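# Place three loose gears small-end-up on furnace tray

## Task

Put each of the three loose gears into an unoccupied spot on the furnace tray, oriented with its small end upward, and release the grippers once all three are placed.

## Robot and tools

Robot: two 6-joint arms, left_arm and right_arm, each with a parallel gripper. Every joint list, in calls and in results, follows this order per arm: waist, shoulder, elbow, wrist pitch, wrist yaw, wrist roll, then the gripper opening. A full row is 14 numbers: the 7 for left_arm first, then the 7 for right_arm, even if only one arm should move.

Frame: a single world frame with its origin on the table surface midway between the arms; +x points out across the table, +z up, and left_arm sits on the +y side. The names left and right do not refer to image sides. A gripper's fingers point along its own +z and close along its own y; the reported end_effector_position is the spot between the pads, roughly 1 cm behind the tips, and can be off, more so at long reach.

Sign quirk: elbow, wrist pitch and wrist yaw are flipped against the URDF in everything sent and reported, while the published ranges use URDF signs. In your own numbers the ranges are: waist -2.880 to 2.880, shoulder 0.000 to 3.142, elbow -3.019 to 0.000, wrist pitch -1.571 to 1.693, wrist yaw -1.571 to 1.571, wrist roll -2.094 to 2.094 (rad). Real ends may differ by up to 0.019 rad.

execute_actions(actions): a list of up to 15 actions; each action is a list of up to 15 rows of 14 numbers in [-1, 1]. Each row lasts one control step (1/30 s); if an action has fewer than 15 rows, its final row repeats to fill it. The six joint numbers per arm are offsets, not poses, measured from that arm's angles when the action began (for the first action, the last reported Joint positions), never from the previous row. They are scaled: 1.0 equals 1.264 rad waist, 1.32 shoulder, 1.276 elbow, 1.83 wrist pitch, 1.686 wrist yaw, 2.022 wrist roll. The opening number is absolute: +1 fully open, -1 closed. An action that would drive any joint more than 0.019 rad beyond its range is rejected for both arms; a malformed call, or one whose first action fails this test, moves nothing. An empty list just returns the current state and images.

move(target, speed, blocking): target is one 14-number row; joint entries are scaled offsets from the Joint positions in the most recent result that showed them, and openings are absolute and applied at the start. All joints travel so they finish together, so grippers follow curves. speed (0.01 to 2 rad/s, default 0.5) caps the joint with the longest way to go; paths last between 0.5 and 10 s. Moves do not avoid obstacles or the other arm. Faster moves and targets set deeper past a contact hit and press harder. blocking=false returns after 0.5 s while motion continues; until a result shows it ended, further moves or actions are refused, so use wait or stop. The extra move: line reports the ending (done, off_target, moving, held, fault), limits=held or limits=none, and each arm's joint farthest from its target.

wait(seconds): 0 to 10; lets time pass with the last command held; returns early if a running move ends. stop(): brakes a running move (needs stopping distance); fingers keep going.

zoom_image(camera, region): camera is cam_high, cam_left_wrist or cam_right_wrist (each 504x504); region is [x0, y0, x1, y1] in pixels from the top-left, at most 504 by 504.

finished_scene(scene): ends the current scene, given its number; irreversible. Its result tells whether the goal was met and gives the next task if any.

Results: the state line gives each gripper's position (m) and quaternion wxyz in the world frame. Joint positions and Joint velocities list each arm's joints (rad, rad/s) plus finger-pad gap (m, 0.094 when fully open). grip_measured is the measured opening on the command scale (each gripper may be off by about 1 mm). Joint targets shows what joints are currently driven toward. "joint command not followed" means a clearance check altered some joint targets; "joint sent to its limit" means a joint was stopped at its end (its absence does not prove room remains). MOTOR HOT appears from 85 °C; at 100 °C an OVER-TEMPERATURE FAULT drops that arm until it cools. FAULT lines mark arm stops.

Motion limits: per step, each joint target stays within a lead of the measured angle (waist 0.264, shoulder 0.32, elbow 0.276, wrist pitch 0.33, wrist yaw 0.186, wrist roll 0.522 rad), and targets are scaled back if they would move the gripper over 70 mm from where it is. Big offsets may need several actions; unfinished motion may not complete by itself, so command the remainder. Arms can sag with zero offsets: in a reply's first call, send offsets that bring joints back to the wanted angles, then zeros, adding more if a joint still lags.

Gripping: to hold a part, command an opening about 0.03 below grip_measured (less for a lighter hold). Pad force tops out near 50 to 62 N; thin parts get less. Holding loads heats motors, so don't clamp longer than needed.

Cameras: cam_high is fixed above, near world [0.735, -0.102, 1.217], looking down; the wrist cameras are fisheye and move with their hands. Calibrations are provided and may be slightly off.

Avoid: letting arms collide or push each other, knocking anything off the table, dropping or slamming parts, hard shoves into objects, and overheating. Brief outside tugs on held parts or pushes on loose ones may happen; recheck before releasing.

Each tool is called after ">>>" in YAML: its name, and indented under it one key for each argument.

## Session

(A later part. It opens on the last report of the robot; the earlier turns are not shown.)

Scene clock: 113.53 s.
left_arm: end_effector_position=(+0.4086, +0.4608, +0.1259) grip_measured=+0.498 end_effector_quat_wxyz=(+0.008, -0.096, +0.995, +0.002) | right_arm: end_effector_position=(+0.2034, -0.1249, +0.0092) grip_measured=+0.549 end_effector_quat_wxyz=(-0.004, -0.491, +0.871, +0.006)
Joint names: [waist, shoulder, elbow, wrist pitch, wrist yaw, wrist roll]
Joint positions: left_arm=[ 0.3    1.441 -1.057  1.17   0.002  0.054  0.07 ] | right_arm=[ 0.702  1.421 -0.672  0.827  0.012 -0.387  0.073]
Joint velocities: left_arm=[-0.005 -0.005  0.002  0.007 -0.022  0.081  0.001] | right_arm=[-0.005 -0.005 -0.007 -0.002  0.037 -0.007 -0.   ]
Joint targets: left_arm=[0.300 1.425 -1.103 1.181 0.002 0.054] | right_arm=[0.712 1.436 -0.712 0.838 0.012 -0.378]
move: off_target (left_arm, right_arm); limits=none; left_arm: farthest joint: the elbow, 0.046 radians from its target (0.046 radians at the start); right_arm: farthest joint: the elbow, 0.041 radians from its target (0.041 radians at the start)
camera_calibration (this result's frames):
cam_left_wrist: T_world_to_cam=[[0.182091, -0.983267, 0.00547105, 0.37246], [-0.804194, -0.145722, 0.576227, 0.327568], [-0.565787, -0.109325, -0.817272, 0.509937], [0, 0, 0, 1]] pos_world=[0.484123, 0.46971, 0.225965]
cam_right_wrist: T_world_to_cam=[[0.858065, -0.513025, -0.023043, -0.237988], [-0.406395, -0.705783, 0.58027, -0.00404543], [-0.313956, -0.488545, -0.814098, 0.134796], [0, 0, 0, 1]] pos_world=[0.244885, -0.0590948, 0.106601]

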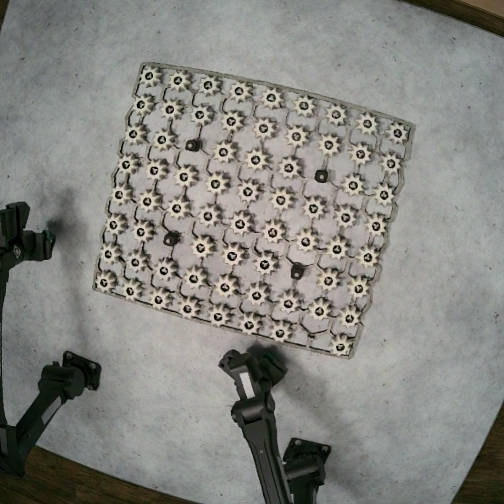

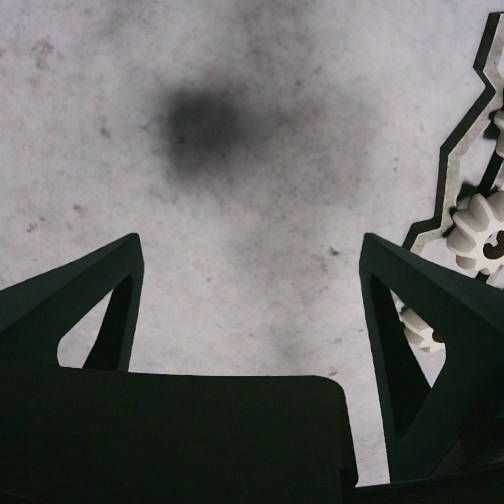

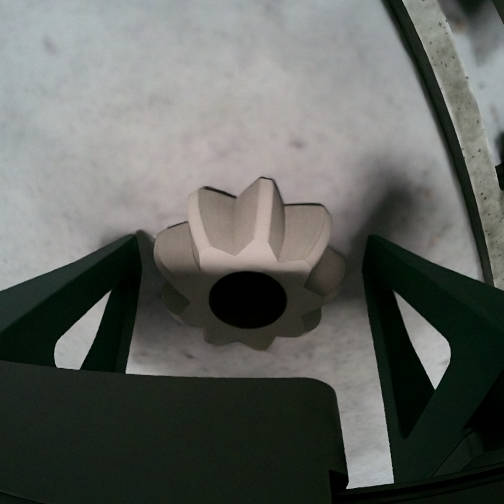

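>>> move:
  target: [0,-0.012,-0.036,0.006,0,0,0.5, 0.0,0.0,-0.031,0.004,0,0.0,0.08]
  speed: 0.05

Scene clock: 114.87 s.
left_arm: end_effector_position=(+0.4086, +0.4608, +0.1259) grip_measured=+0.498 end_effector_quat_wxyz=(+0.008, -0.096, +0.995, +0.002) | right_arm: end_effector_position=(+0.2034, -0.1249, +0.0092) grip_measured=+0.180 end_effector_quat_wxyz=(-0.004, -0.491, +0.871, +0.006)
Joint names: [waist, shoulder, elbow, wrist pitch, wrist yaw, wrist roll]
Joint positions: left_arm=[ 0.3    1.441 -1.057  1.17   0.002  0.054  0.07 ] | right_arm=[ 0.702  1.421 -0.672  0.827  0.012 -0.387  0.055]
Joint velocities: left_arm=[-0.005  0.005 -0.002  0.002 -0.007  0.037 -0.   ] | right_arm=[-0.024  0.005  0.002  0.002  0.037 -0.051  0.   ]
Joint targets: left_arm=[0.300 1.425 -1.103 1.181 0.002 0.054] | right_arm=[0.702 1.421 -0.711 0.835 0.012 -0.387]
move: off_target (left_arm, right_arm); limits=none; left_arm: farthest joint: the elbow, 0.046 radians from its target (0.046 radians at the start); right_arm: farthest joint: the elbow, 0.040 radians from its target (0.040 radians at the start)
camera_calibration (this result's frames):
cam_left_wrist: T_world_to_cam=[[0.182091, -0.983267, 0.00547105, 0.37246], [-0.804194, -0.145722, 0.576227, 0.327568], [-0.565787, -0.109325, -0.817272, 0.509937], [0, 0, 0, 1]] pos_world=[0.484123, 0.46971, 0.225965]
cam_right_wrist: T_world_to_cam=[[0.858058, -0.513019, -0.0233955, -0.237922], [-0.406264, -0.70596, 0.580147, -0.0040722], [-0.314143, -0.488295, -0.814176, 0.13488], [0, 0, 0, 1]] pos_world=[0.244868, -0.0590722, 0.106612]

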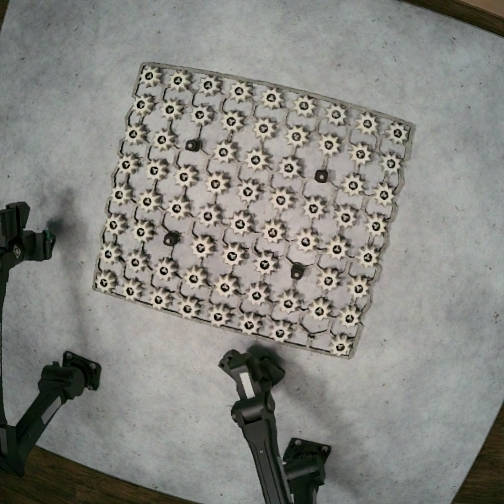

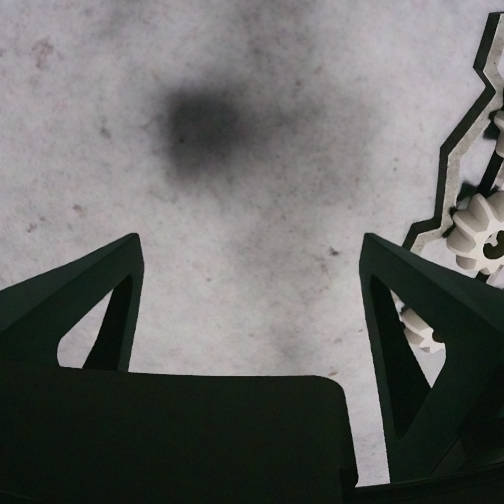

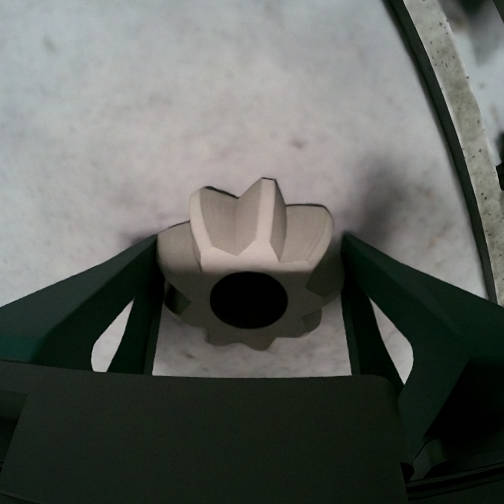

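>>> move:
  target: [0,-0.012,-0.036,0.006,0,0,0.5, 0.0,-0.137,-0.113,0.142,0,0.0,0.08]
  speed: 0.5

Scene clock: 116.37 s.
left_arm: end_effector_position=(+0.4086, +0.4608, +0.1259) grip_measured=+0.498 end_effector_quat_wxyz=(+0.008, -0.096, +0.995, +0.002) | right_arm: end_effector_position=(+0.2022, -0.1258, +0.0886) grip_measured=+0.180 end_effector_quat_wxyz=(+0.005, -0.491, +0.871, +0.007)
Joint names: [waist, shoulder, elbow, wrist pitch, wrist yaw, wrist roll]
Joint positions: left_arm=[ 0.3    1.441 -1.057  1.17   0.002  0.054  0.07 ] | right_arm=[ 0.702  1.252 -0.77   1.077  0.012 -0.387  0.055]
Joint velocities: left_arm=[ 0.005 -0.015  0.012 -0.027 -0.022 -0.051 -0.001] | right_arm=[-0.005 -0.005 -0.002  0.012  0.007  0.022  0.001]
Joint targets: left_arm=[0.300 1.425 -1.103 1.181 0.002 0.054] | right_arm=[0.702 1.240 -0.816 1.087 0.012 -0.387]
move: off_target (left_arm, right_arm); limits=none; left_arm: farthest joint: the elbow, 0.046 radians from its target (0.046 radians at the start); right_arm: farthest joint: the elbow, 0.046 radians from its target (0.145 radians at the start)
camera_calibration (this result's frames):
cam_left_wrist: T_world_to_cam=[[0.182091, -0.983267, 0.00547105, 0.37246], [-0.804194, -0.145722, 0.576227, 0.327568], [-0.565787, -0.109325, -0.817272, 0.509937], [0, 0, 0, 1]] pos_world=[0.484123, 0.46971, 0.225965]
cam_right_wrist: T_world_to_cam=[[0.85834, -0.512809, -0.016693, -0.236113], [-0.414336, -0.711971, 0.566941, -0.0492098], [-0.302617, -0.479712, -0.823589, 0.198276], [0, 0, 0, 1]] pos_world=[0.242278, -0.0610014, 0.187256]

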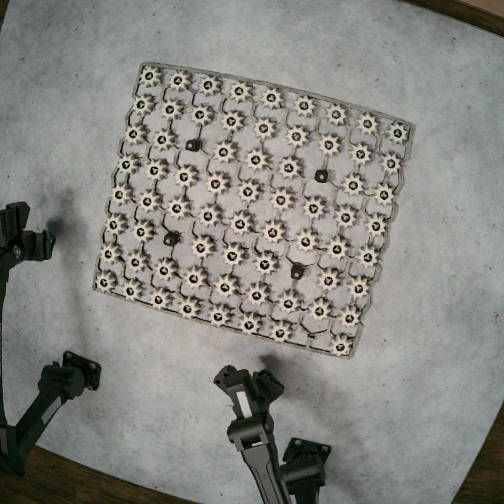

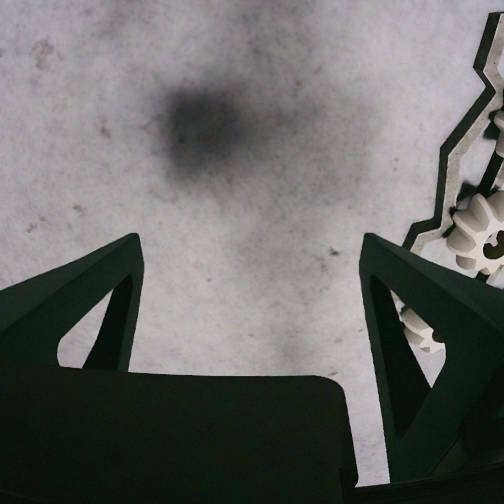

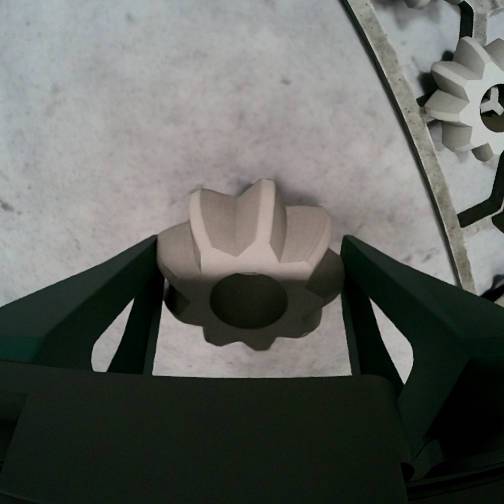

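>>> move:
  target: [0,-0.012,-0.036,0.006,0,0,0.5, -0.297,0.157,-0.152,-0.028,0,-0.056,0.08]
  speed: 0.5

Scene clock: 118.17 s.
left_arm: end_effector_position=(+0.4086, +0.4608, +0.1259) grip_measured=+0.498 end_effector_quat_wxyz=(+0.008, -0.096, +0.995, +0.002) | right_arm: end_effector_position=(+0.3126, -0.2152, +0.0697) grip_measured=+0.180 end_effector_quat_wxyz=(-0.005, -0.366, +0.931, +0.007)
Joint names: [waist, shoulder, elbow, wrist pitch, wrist yaw, wrist roll]
Joint positions: left_arm=[ 0.3    1.441 -1.057  1.17   0.002  0.054  0.07 ] | right_arm=[ 0.321  1.458 -0.91   1.034  0.012 -0.49   0.055]
Joint velocities: left_arm=[-0.005 -0.005 -0.002  0.017 -0.081  0.051  0.001] | right_arm=[-0.005  0.015  0.012  0.002 -0.022 -0.051  0.001]
Joint targets: left_arm=[0.300 1.425 -1.103 1.181 0.002 0.054] | right_arm=[0.327 1.460 -0.964 1.025 0.012 -0.501]
move: off_target (left_arm, right_arm); limits=none; left_arm: farthest joint: the elbow, 0.046 radians from its target (0.046 radians at the start); right_arm: farthest joint: the elbow, 0.054 radians from its target (0.194 radians at the start)
camera_calibration (this result's frames):
cam_left_wrist: T_world_to_cam=[[0.182091, -0.983267, 0.00547105, 0.37246], [-0.804194, -0.145722, 0.576227, 0.327568], [-0.565787, -0.109325, -0.817272, 0.509937], [0, 0, 0, 1]] pos_world=[0.484123, 0.46971, 0.225965]
cam_right_wrist: T_world_to_cam=[[0.684432, -0.728622, -0.0257278, -0.368517], [-0.582055, -0.567324, 0.582542, 0.0260088], [-0.439049, -0.383735, -0.812394, 0.235815], [0, 0, 0, 1]] pos_world=[0.370898, -0.163264, 0.166942]

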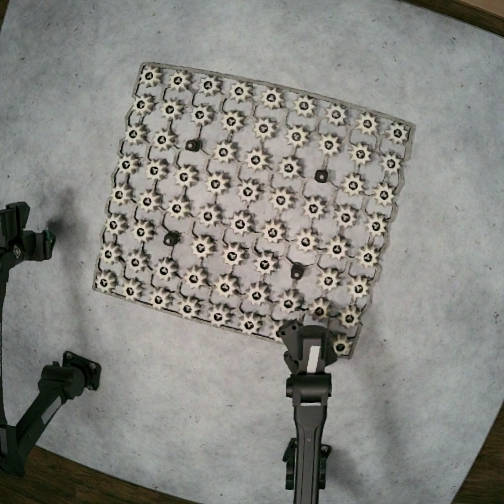

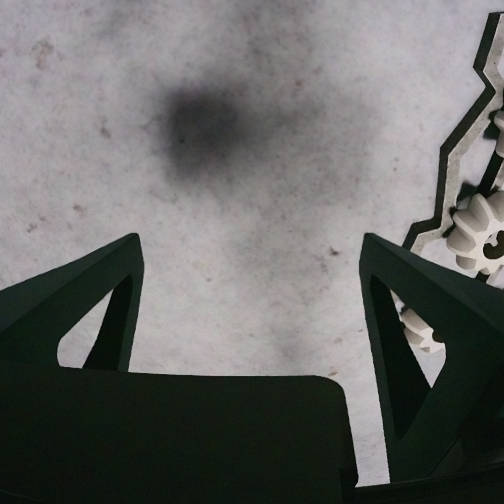

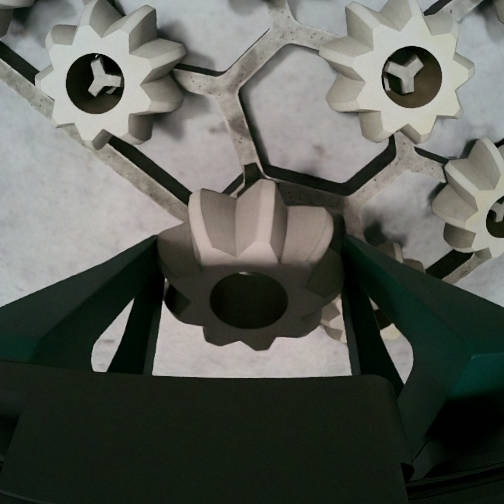

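Now measure neighbours.

>>> zoom_image:
  camera: "cam_right_wrist"
  region: [30,20,480,340]

Region (30, 20, 480, 340) of cam_right_wrist's 504x504 image, scaled by 1.120, with more detail than that image has; it fills the top 358 rows of this view, and the rest is white.

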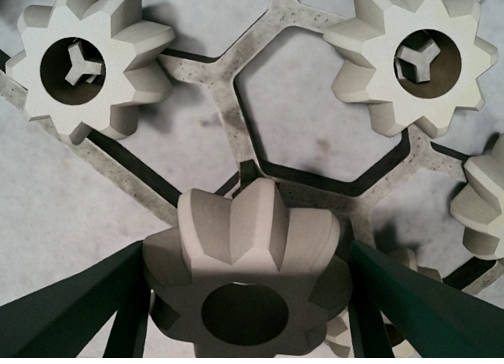

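>>> move:
  target: [0,-0.012,-0.036,0.006,0,0,0.5, -0.010,0.033,0.021,-0.053,0,-0.003,0.08]
  speed: 0.15

Scene clock: 122.37 s.
left_arm: end_effector_position=(+0.4086, +0.4608, +0.1259) grip_measured=+0.498 end_effector_quat_wxyz=(+0.008, -0.096, +0.995, +0.002) | right_arm: end_effector_position=(+0.3122, -0.2158, +0.0435) grip_measured=+0.180 end_effector_quat_wxyz=(-0.002, -0.366, +0.931, +0.006)
Joint names: [waist, shoulder, elbow, wrist pitch, wrist yaw, wrist roll]
Joint positions: left_arm=[ 0.3    1.441 -1.057  1.17   0.002  0.054  0.07 ] | right_arm=[ 0.32   1.497 -0.871  0.951  0.012 -0.491  0.055]
Joint velocities: left_arm=[-0.015 -0.015  0.007  0.007  0.051 -0.007 -0.001] | right_arm=[ 0.005  0.005 -0.002  0.017 -0.022  0.022  0.   ]
Joint targets: left_arm=[0.300 1.425 -1.103 1.181 0.002 0.054] | right_arm=[0.309 1.502 -0.884 0.937 0.012 -0.497]
move: off_target (left_arm); limits=none; left_arm: farthest joint: the elbow, 0.046 radians from its target (0.046 radians at the start); right_arm: farthest joint: the wrist pitch, 0.014 radians from its target (0.097 radians at the start)
camera_calibration (this result's frames):
cam_left_wrist: T_world_to_cam=[[0.182091, -0.983267, 0.00547105, 0.37246], [-0.804194, -0.145722, 0.576227, 0.327568], [-0.565787, -0.109325, -0.817272, 0.509937], [0, 0, 0, 1]] pos_world=[0.484123, 0.46971, 0.225965]
cam_right_wrist: T_world_to_cam=[[0.684255, -0.728857, -0.0237357, -0.369398], [-0.584633, -0.567731, 0.579557, 0.0416206], [-0.435889, -0.382688, -0.814586, 0.213422], [0, 0, 0, 1]] pos_world=[0.370123, -0.163935, 0.140961]

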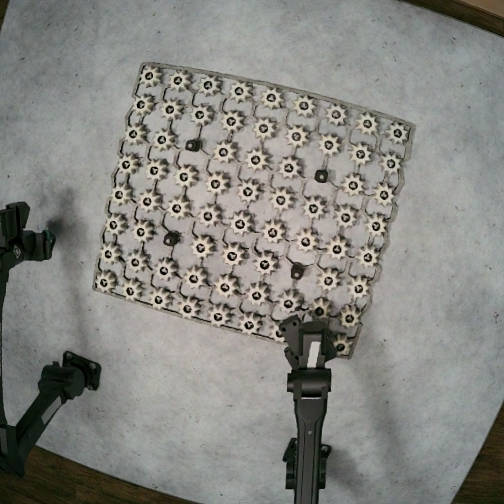

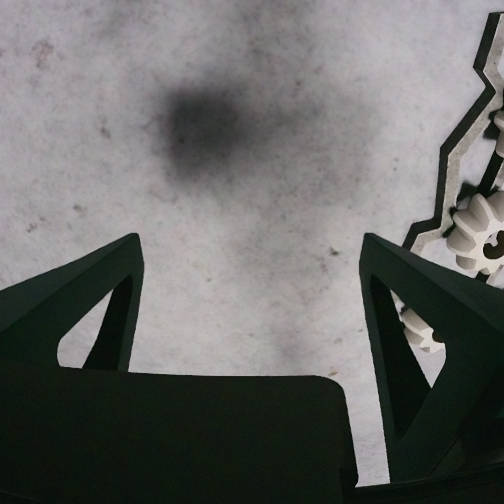

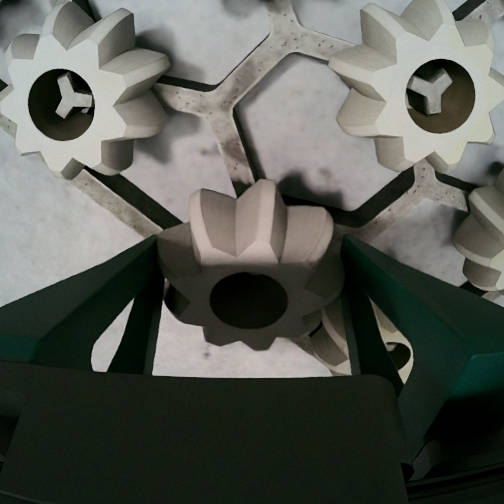

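>>> zoom_image:
  camera: "cam_right_wrist"
  region: [0,30,504,350]

Region (0, 30, 504, 350) of cam_right_wrist's 504x504 image, scaled by 1.000; it fills the top 320 rows of this view, and the rest is white.

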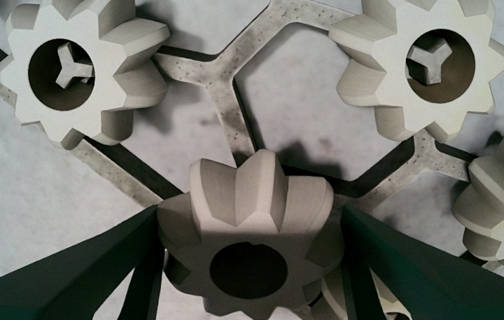

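>>> move:
  target: [0,-0.012,-0.036,0.006,0,0,0.5, -0.004,0.0205,0.0,-0.0245,0,-0.003,0.08]
  speed: 0.05

Scene clock: 125.07 s.
left_arm: end_effector_position=(+0.4086, +0.4608, +0.1259) grip_measured=+0.498 end_effector_quat_wxyz=(+0.008, -0.096, +0.995, +0.002) | right_arm: end_effector_position=(+0.3128, -0.2156, +0.0329) grip_measured=+0.180 end_effector_quat_wxyz=(-0.002, -0.366, +0.931, +0.006)
Joint names: [waist, shoulder, elbow, wrist pitch, wrist yaw, wrist roll]
Joint positions: left_arm=[ 0.3    1.441 -1.057  1.17   0.002  0.054  0.07 ] | right_arm=[ 0.32   1.518 -0.86   0.919  0.012 -0.491  0.055]
Joint velocities: left_arm=[-0.015 -0.005  0.007  0.002 -0.007 -0.022 -0.001] | right_arm=[ 0.005 -0.005  0.022 -0.002  0.022 -0.022 -0.001]
Joint targets: left_arm=[0.300 1.425 -1.103 1.181 0.002 0.054] | right_arm=[0.315 1.524 -0.871 0.906 0.012 -0.497]
move: off_target (left_arm); limits=none; left_arm: farthest joint: the elbow, 0.046 radians from its target (0.046 radians at the start); right_arm: farthest joint: the wrist pitch, 0.013 radians from its target (0.045 radians at the start)
camera_calibration (this result's frames):
cam_left_wrist: T_world_to_cam=[[0.182091, -0.983267, 0.00547105, 0.37246], [-0.804194, -0.145722, 0.576227, 0.327568], [-0.565787, -0.109325, -0.817272, 0.509937], [0, 0, 0, 1]] pos_world=[0.484123, 0.46971, 0.225965]
cam_right_wrist: T_world_to_cam=[[0.684255, -0.728857, -0.0237357, -0.369949], [-0.584633, -0.567731, 0.579557, 0.0482068], [-0.435889, -0.382688, -0.814586, 0.205122], [0, 0, 0, 1]] pos_world=[0.370733, -0.163773, 0.13037]

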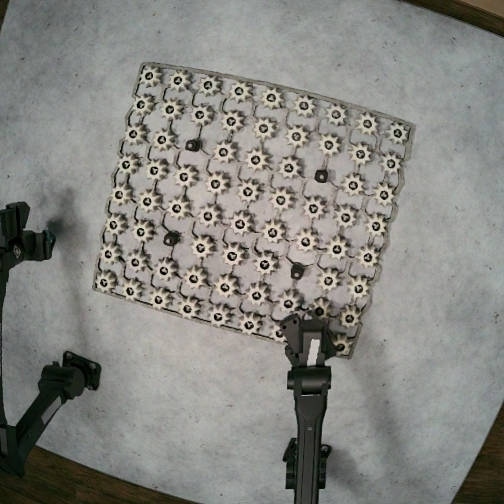

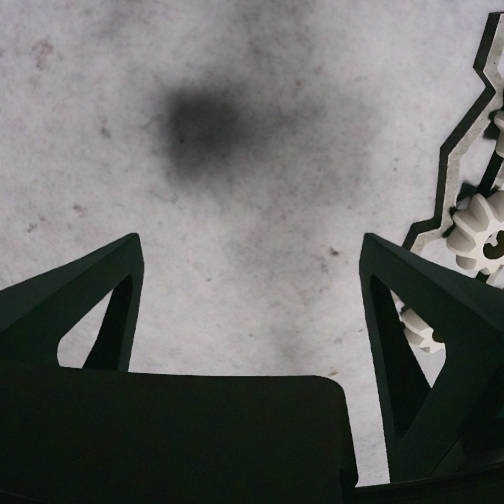

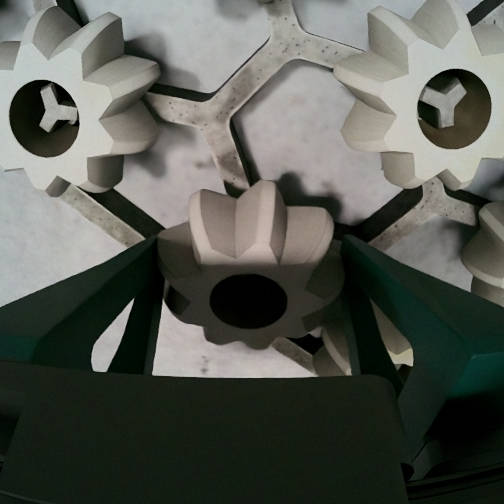

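>>> move:
  target: [0,-0.012,-0.036,0.006,0,0,0.5, 0,0.017,0.0,-0.022,0,-0.003,0.08]
  speed: 0.05

>>> zoom_image:
  camera: "cam_right_wrist"
  region: [130,160,370,360]

Scene clock: 126.47 s.
left_arm: end_effector_position=(+0.4086, +0.4608, +0.1259) grip_measured=+0.498 end_effector_quat_wxyz=(+0.008, -0.096, +0.995, +0.002) | right_arm: end_effector_position=(+0.3122, -0.2158, +0.0242) grip_measured=+0.180 end_effector_quat_wxyz=(-0.003, -0.366, +0.931, +0.006)
Joint names: [waist, shoulder, elbow, wrist pitch, wrist yaw, wrist roll]
Joint positions: left_arm=[ 0.3    1.441 -1.057  1.17   0.002  0.054  0.07 ] | right_arm=[ 0.32   1.533 -0.849  0.894  0.012 -0.491  0.055]
Joint velocities: left_arm=[ 0.005 -0.005 -0.002  0.002  0.037  0.081  0.001] | right_arm=[-0.015 -0.005 -0.002  0.007  0.022  0.051 -0.   ]
Joint targets: left_arm=[0.300 1.425 -1.103 1.181 0.002 0.054] | right_arm=[0.320 1.540 -0.860 0.879 0.012 -0.497]
move: off_target (left_arm); limits=none; left_arm: farthest joint: the elbow, 0.046 radians from its target (0.046 radians at the start); right_arm: farthest joint: the wrist pitch, 0.015 radians from its target (0.040 radians at the start)
camera_calibration (this result's frames):
cam_left_wrist: T_world_to_cam=[[0.182091, -0.983267, 0.00547105, 0.37246], [-0.804194, -0.145722, 0.576227, 0.327568], [-0.565787, -0.109325, -0.817272, 0.509937], [0, 0, 0, 1]] pos_world=[0.484123, 0.46971, 0.225965]
cam_right_wrist: T_world_to_cam=[[0.684237, -0.728861, -0.0240984, -0.369846], [-0.584205, -0.567618, 0.580098, 0.052656], [-0.43649, -0.382847, -0.81419, 0.1979], [0, 0, 0, 1]] pos_world=[0.370206, -0.163913, 0.12167]

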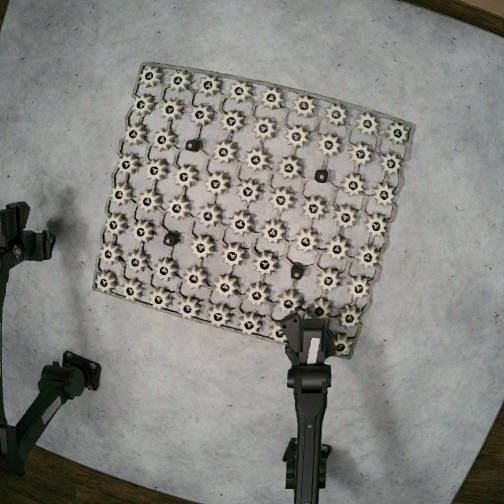

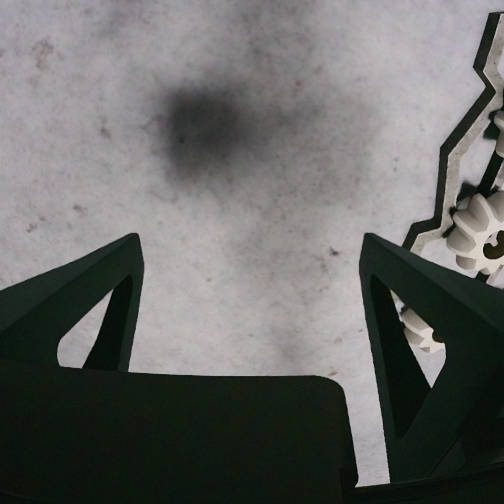

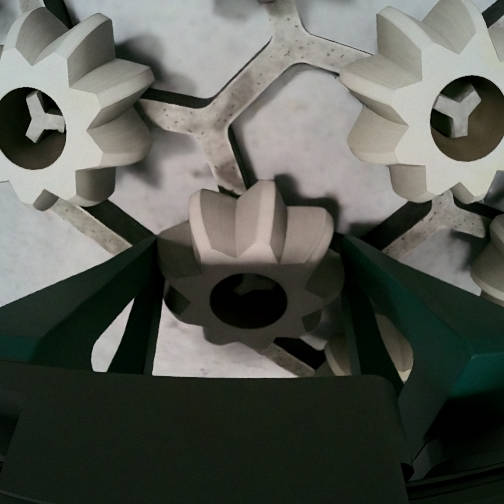

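Region (130, 160, 370, 360) of cam_right_wrist's 504x504 image, scaled by 2.100, with more detail than that image has.

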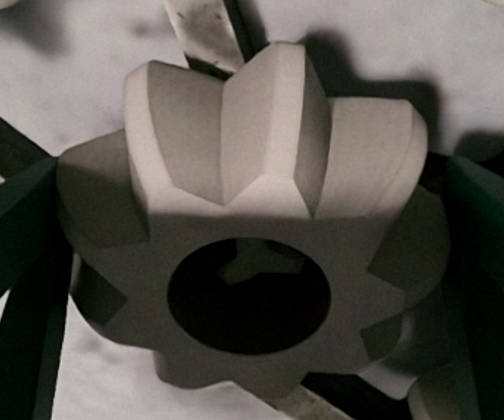

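>>> move:
  target: [0,-0.012,-0.036,0.006,0,0,0.5, 0,0.0,0.0,0,0,0,0.47]
  speed: 0.1

>>> move:
  target: [0,-0.012,-0.036,0.006,0,0,0.5, 0,-0.125,-0.130,0.150,0,0,0.47]
  speed: 0.4

Scene clock: 127.53 s.
left_arm: end_effector_position=(+0.4086, +0.4608, +0.1259) grip_measured=+0.498 end_effector_quat_wxyz=(+0.008, -0.096, +0.995, +0.002) | right_arm: end_effector_position=(+0.3117, -0.2159, +0.0239) grip_measured=+0.469 end_effector_quat_wxyz=(-0.003, -0.366, +0.931, +0.007)
Joint names: [waist, shoulder, elbow, wrist pitch, wrist yaw, wrist roll]
Joint positions: left_arm=[ 0.3    1.441 -1.057  1.17   0.002  0.054  0.07 ] | right_arm=[ 0.32   1.533 -0.848  0.894  0.012 -0.491  0.069]
Joint velocities: left_arm=[-0.015 -0.005 -0.002  0.012 -0.037  0.007 -0.   ] | right_arm=[-0.015 -0.005 -0.012 -0.017 -0.037  0.007  0.001]
Joint targets: left_arm=[0.300 1.425 -1.103 1.181 0.002 0.054] | right_arm=[0.320 1.533 -0.849 0.894 0.012 -0.491]
move: off_target (left_arm); limits=none; left_arm: farthest joint: the elbow, 0.046 radians from its target (0.046 radians at the start); right_arm: farthest joint: the elbow, 0.001 radians from its target (0.000 radians at the start)
camera_calibration (this result's frames):
cam_left_wrist: T_world_to_cam=[[0.182091, -0.983267, 0.00547105, 0.37246], [-0.804194, -0.145722, 0.576227, 0.327568], [-0.565787, -0.109325, -0.817272, 0.509937], [0, 0, 0, 1]] pos_world=[0.484123, 0.46971, 0.225965]
cam_right_wrist: T_world_to_cam=[[0.68421, -0.728868, -0.0246424, -0.369569], [-0.583563, -0.567448, 0.58091, 0.0522721], [-0.43739, -0.383084, -0.813594, 0.197551], [0, 0, 0, 1]] pos_world=[0.369774, -0.164027, 0.121254]

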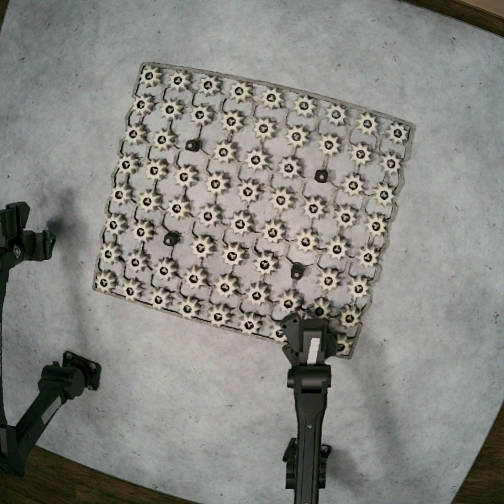

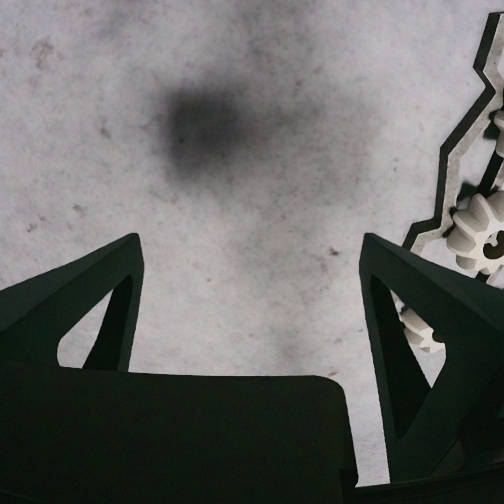

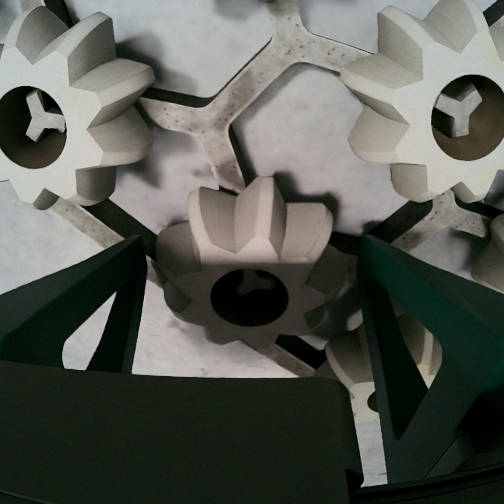

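Scene clock: 128.67 s.
left_arm: end_effector_position=(+0.4086, +0.4608, +0.1259) grip_measured=+0.498 end_effector_quat_wxyz=(+0.008, -0.096, +0.995, +0.002) | right_arm: end_effector_position=(+0.3118, -0.2159, +0.1191) grip_measured=+0.469 end_effector_quat_wxyz=(+0.006, -0.366, +0.931, +0.005)
Joint names: [waist, shoulder, elbow, wrist pitch, wrist yaw, wrist roll]
Joint positions: left_arm=[ 0.3    1.441 -1.057  1.17   0.002  0.054  0.07 ] | right_arm=[ 0.32   1.377 -0.973  1.156  0.012 -0.491  0.069]
Joint velocities: left_arm=[ 0.005 -0.005 -0.007 -0.007  0.051 -0.022 -0.001] | right_arm=[-0.005  0.005 -0.017  0.002  0.066  0.007 -0.001]
Joint targets: left_arm=[0.300 1.425 -1.103 1.181 0.002 0.054] | right_arm=[0.320 1.368 -1.014 1.168 0.012 -0.491]
move: off_target (left_arm, right_arm); limits=none; left_arm: farthest joint: the elbow, 0.046 radians from its target (0.046 radians at the start); right_arm: farthest joint: the elbow, 0.041 radians from its target (0.166 radians at the start)
camera_calibration (this result's frames):
cam_left_wrist: T_world_to_cam=[[0.182091, -0.983267, 0.00547105, 0.37246], [-0.804194, -0.145722, 0.576227, 0.327568], [-0.565787, -0.109325, -0.817272, 0.509937], [0, 0, 0, 1]] pos_world=[0.484123, 0.46971, 0.225965]
cam_right_wrist: T_world_to_cam=[[0.684568, -0.728782, -0.0155989, -0.368508], [-0.593789, -0.569922, 0.567981, 0.00118892], [-0.422825, -0.379559, -0.822894, 0.27243], [0, 0, 0, 1]] pos_world=[0.368165, -0.164481, 0.217757]

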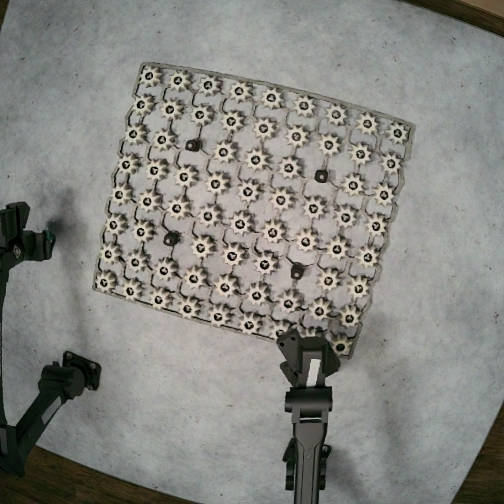

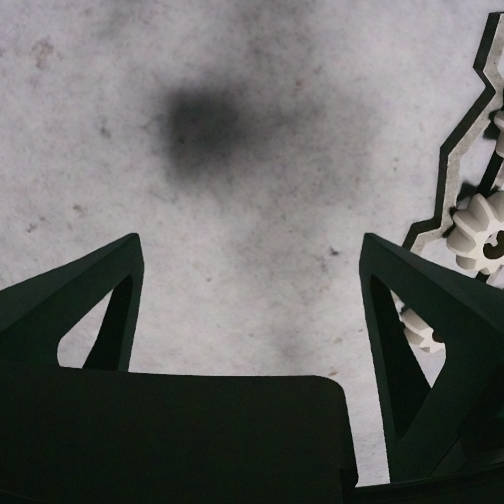

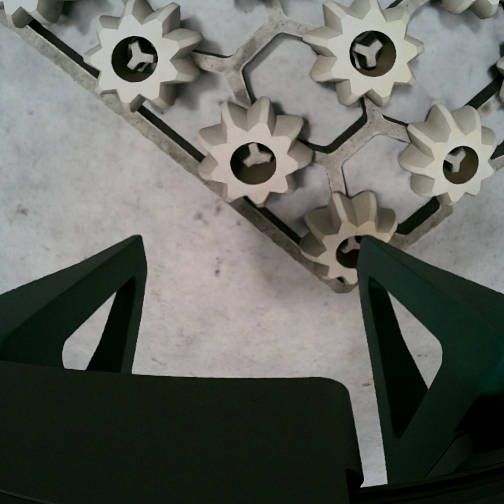

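>>> finished_scene:
  scene: 1

The scene is finished: the task was done.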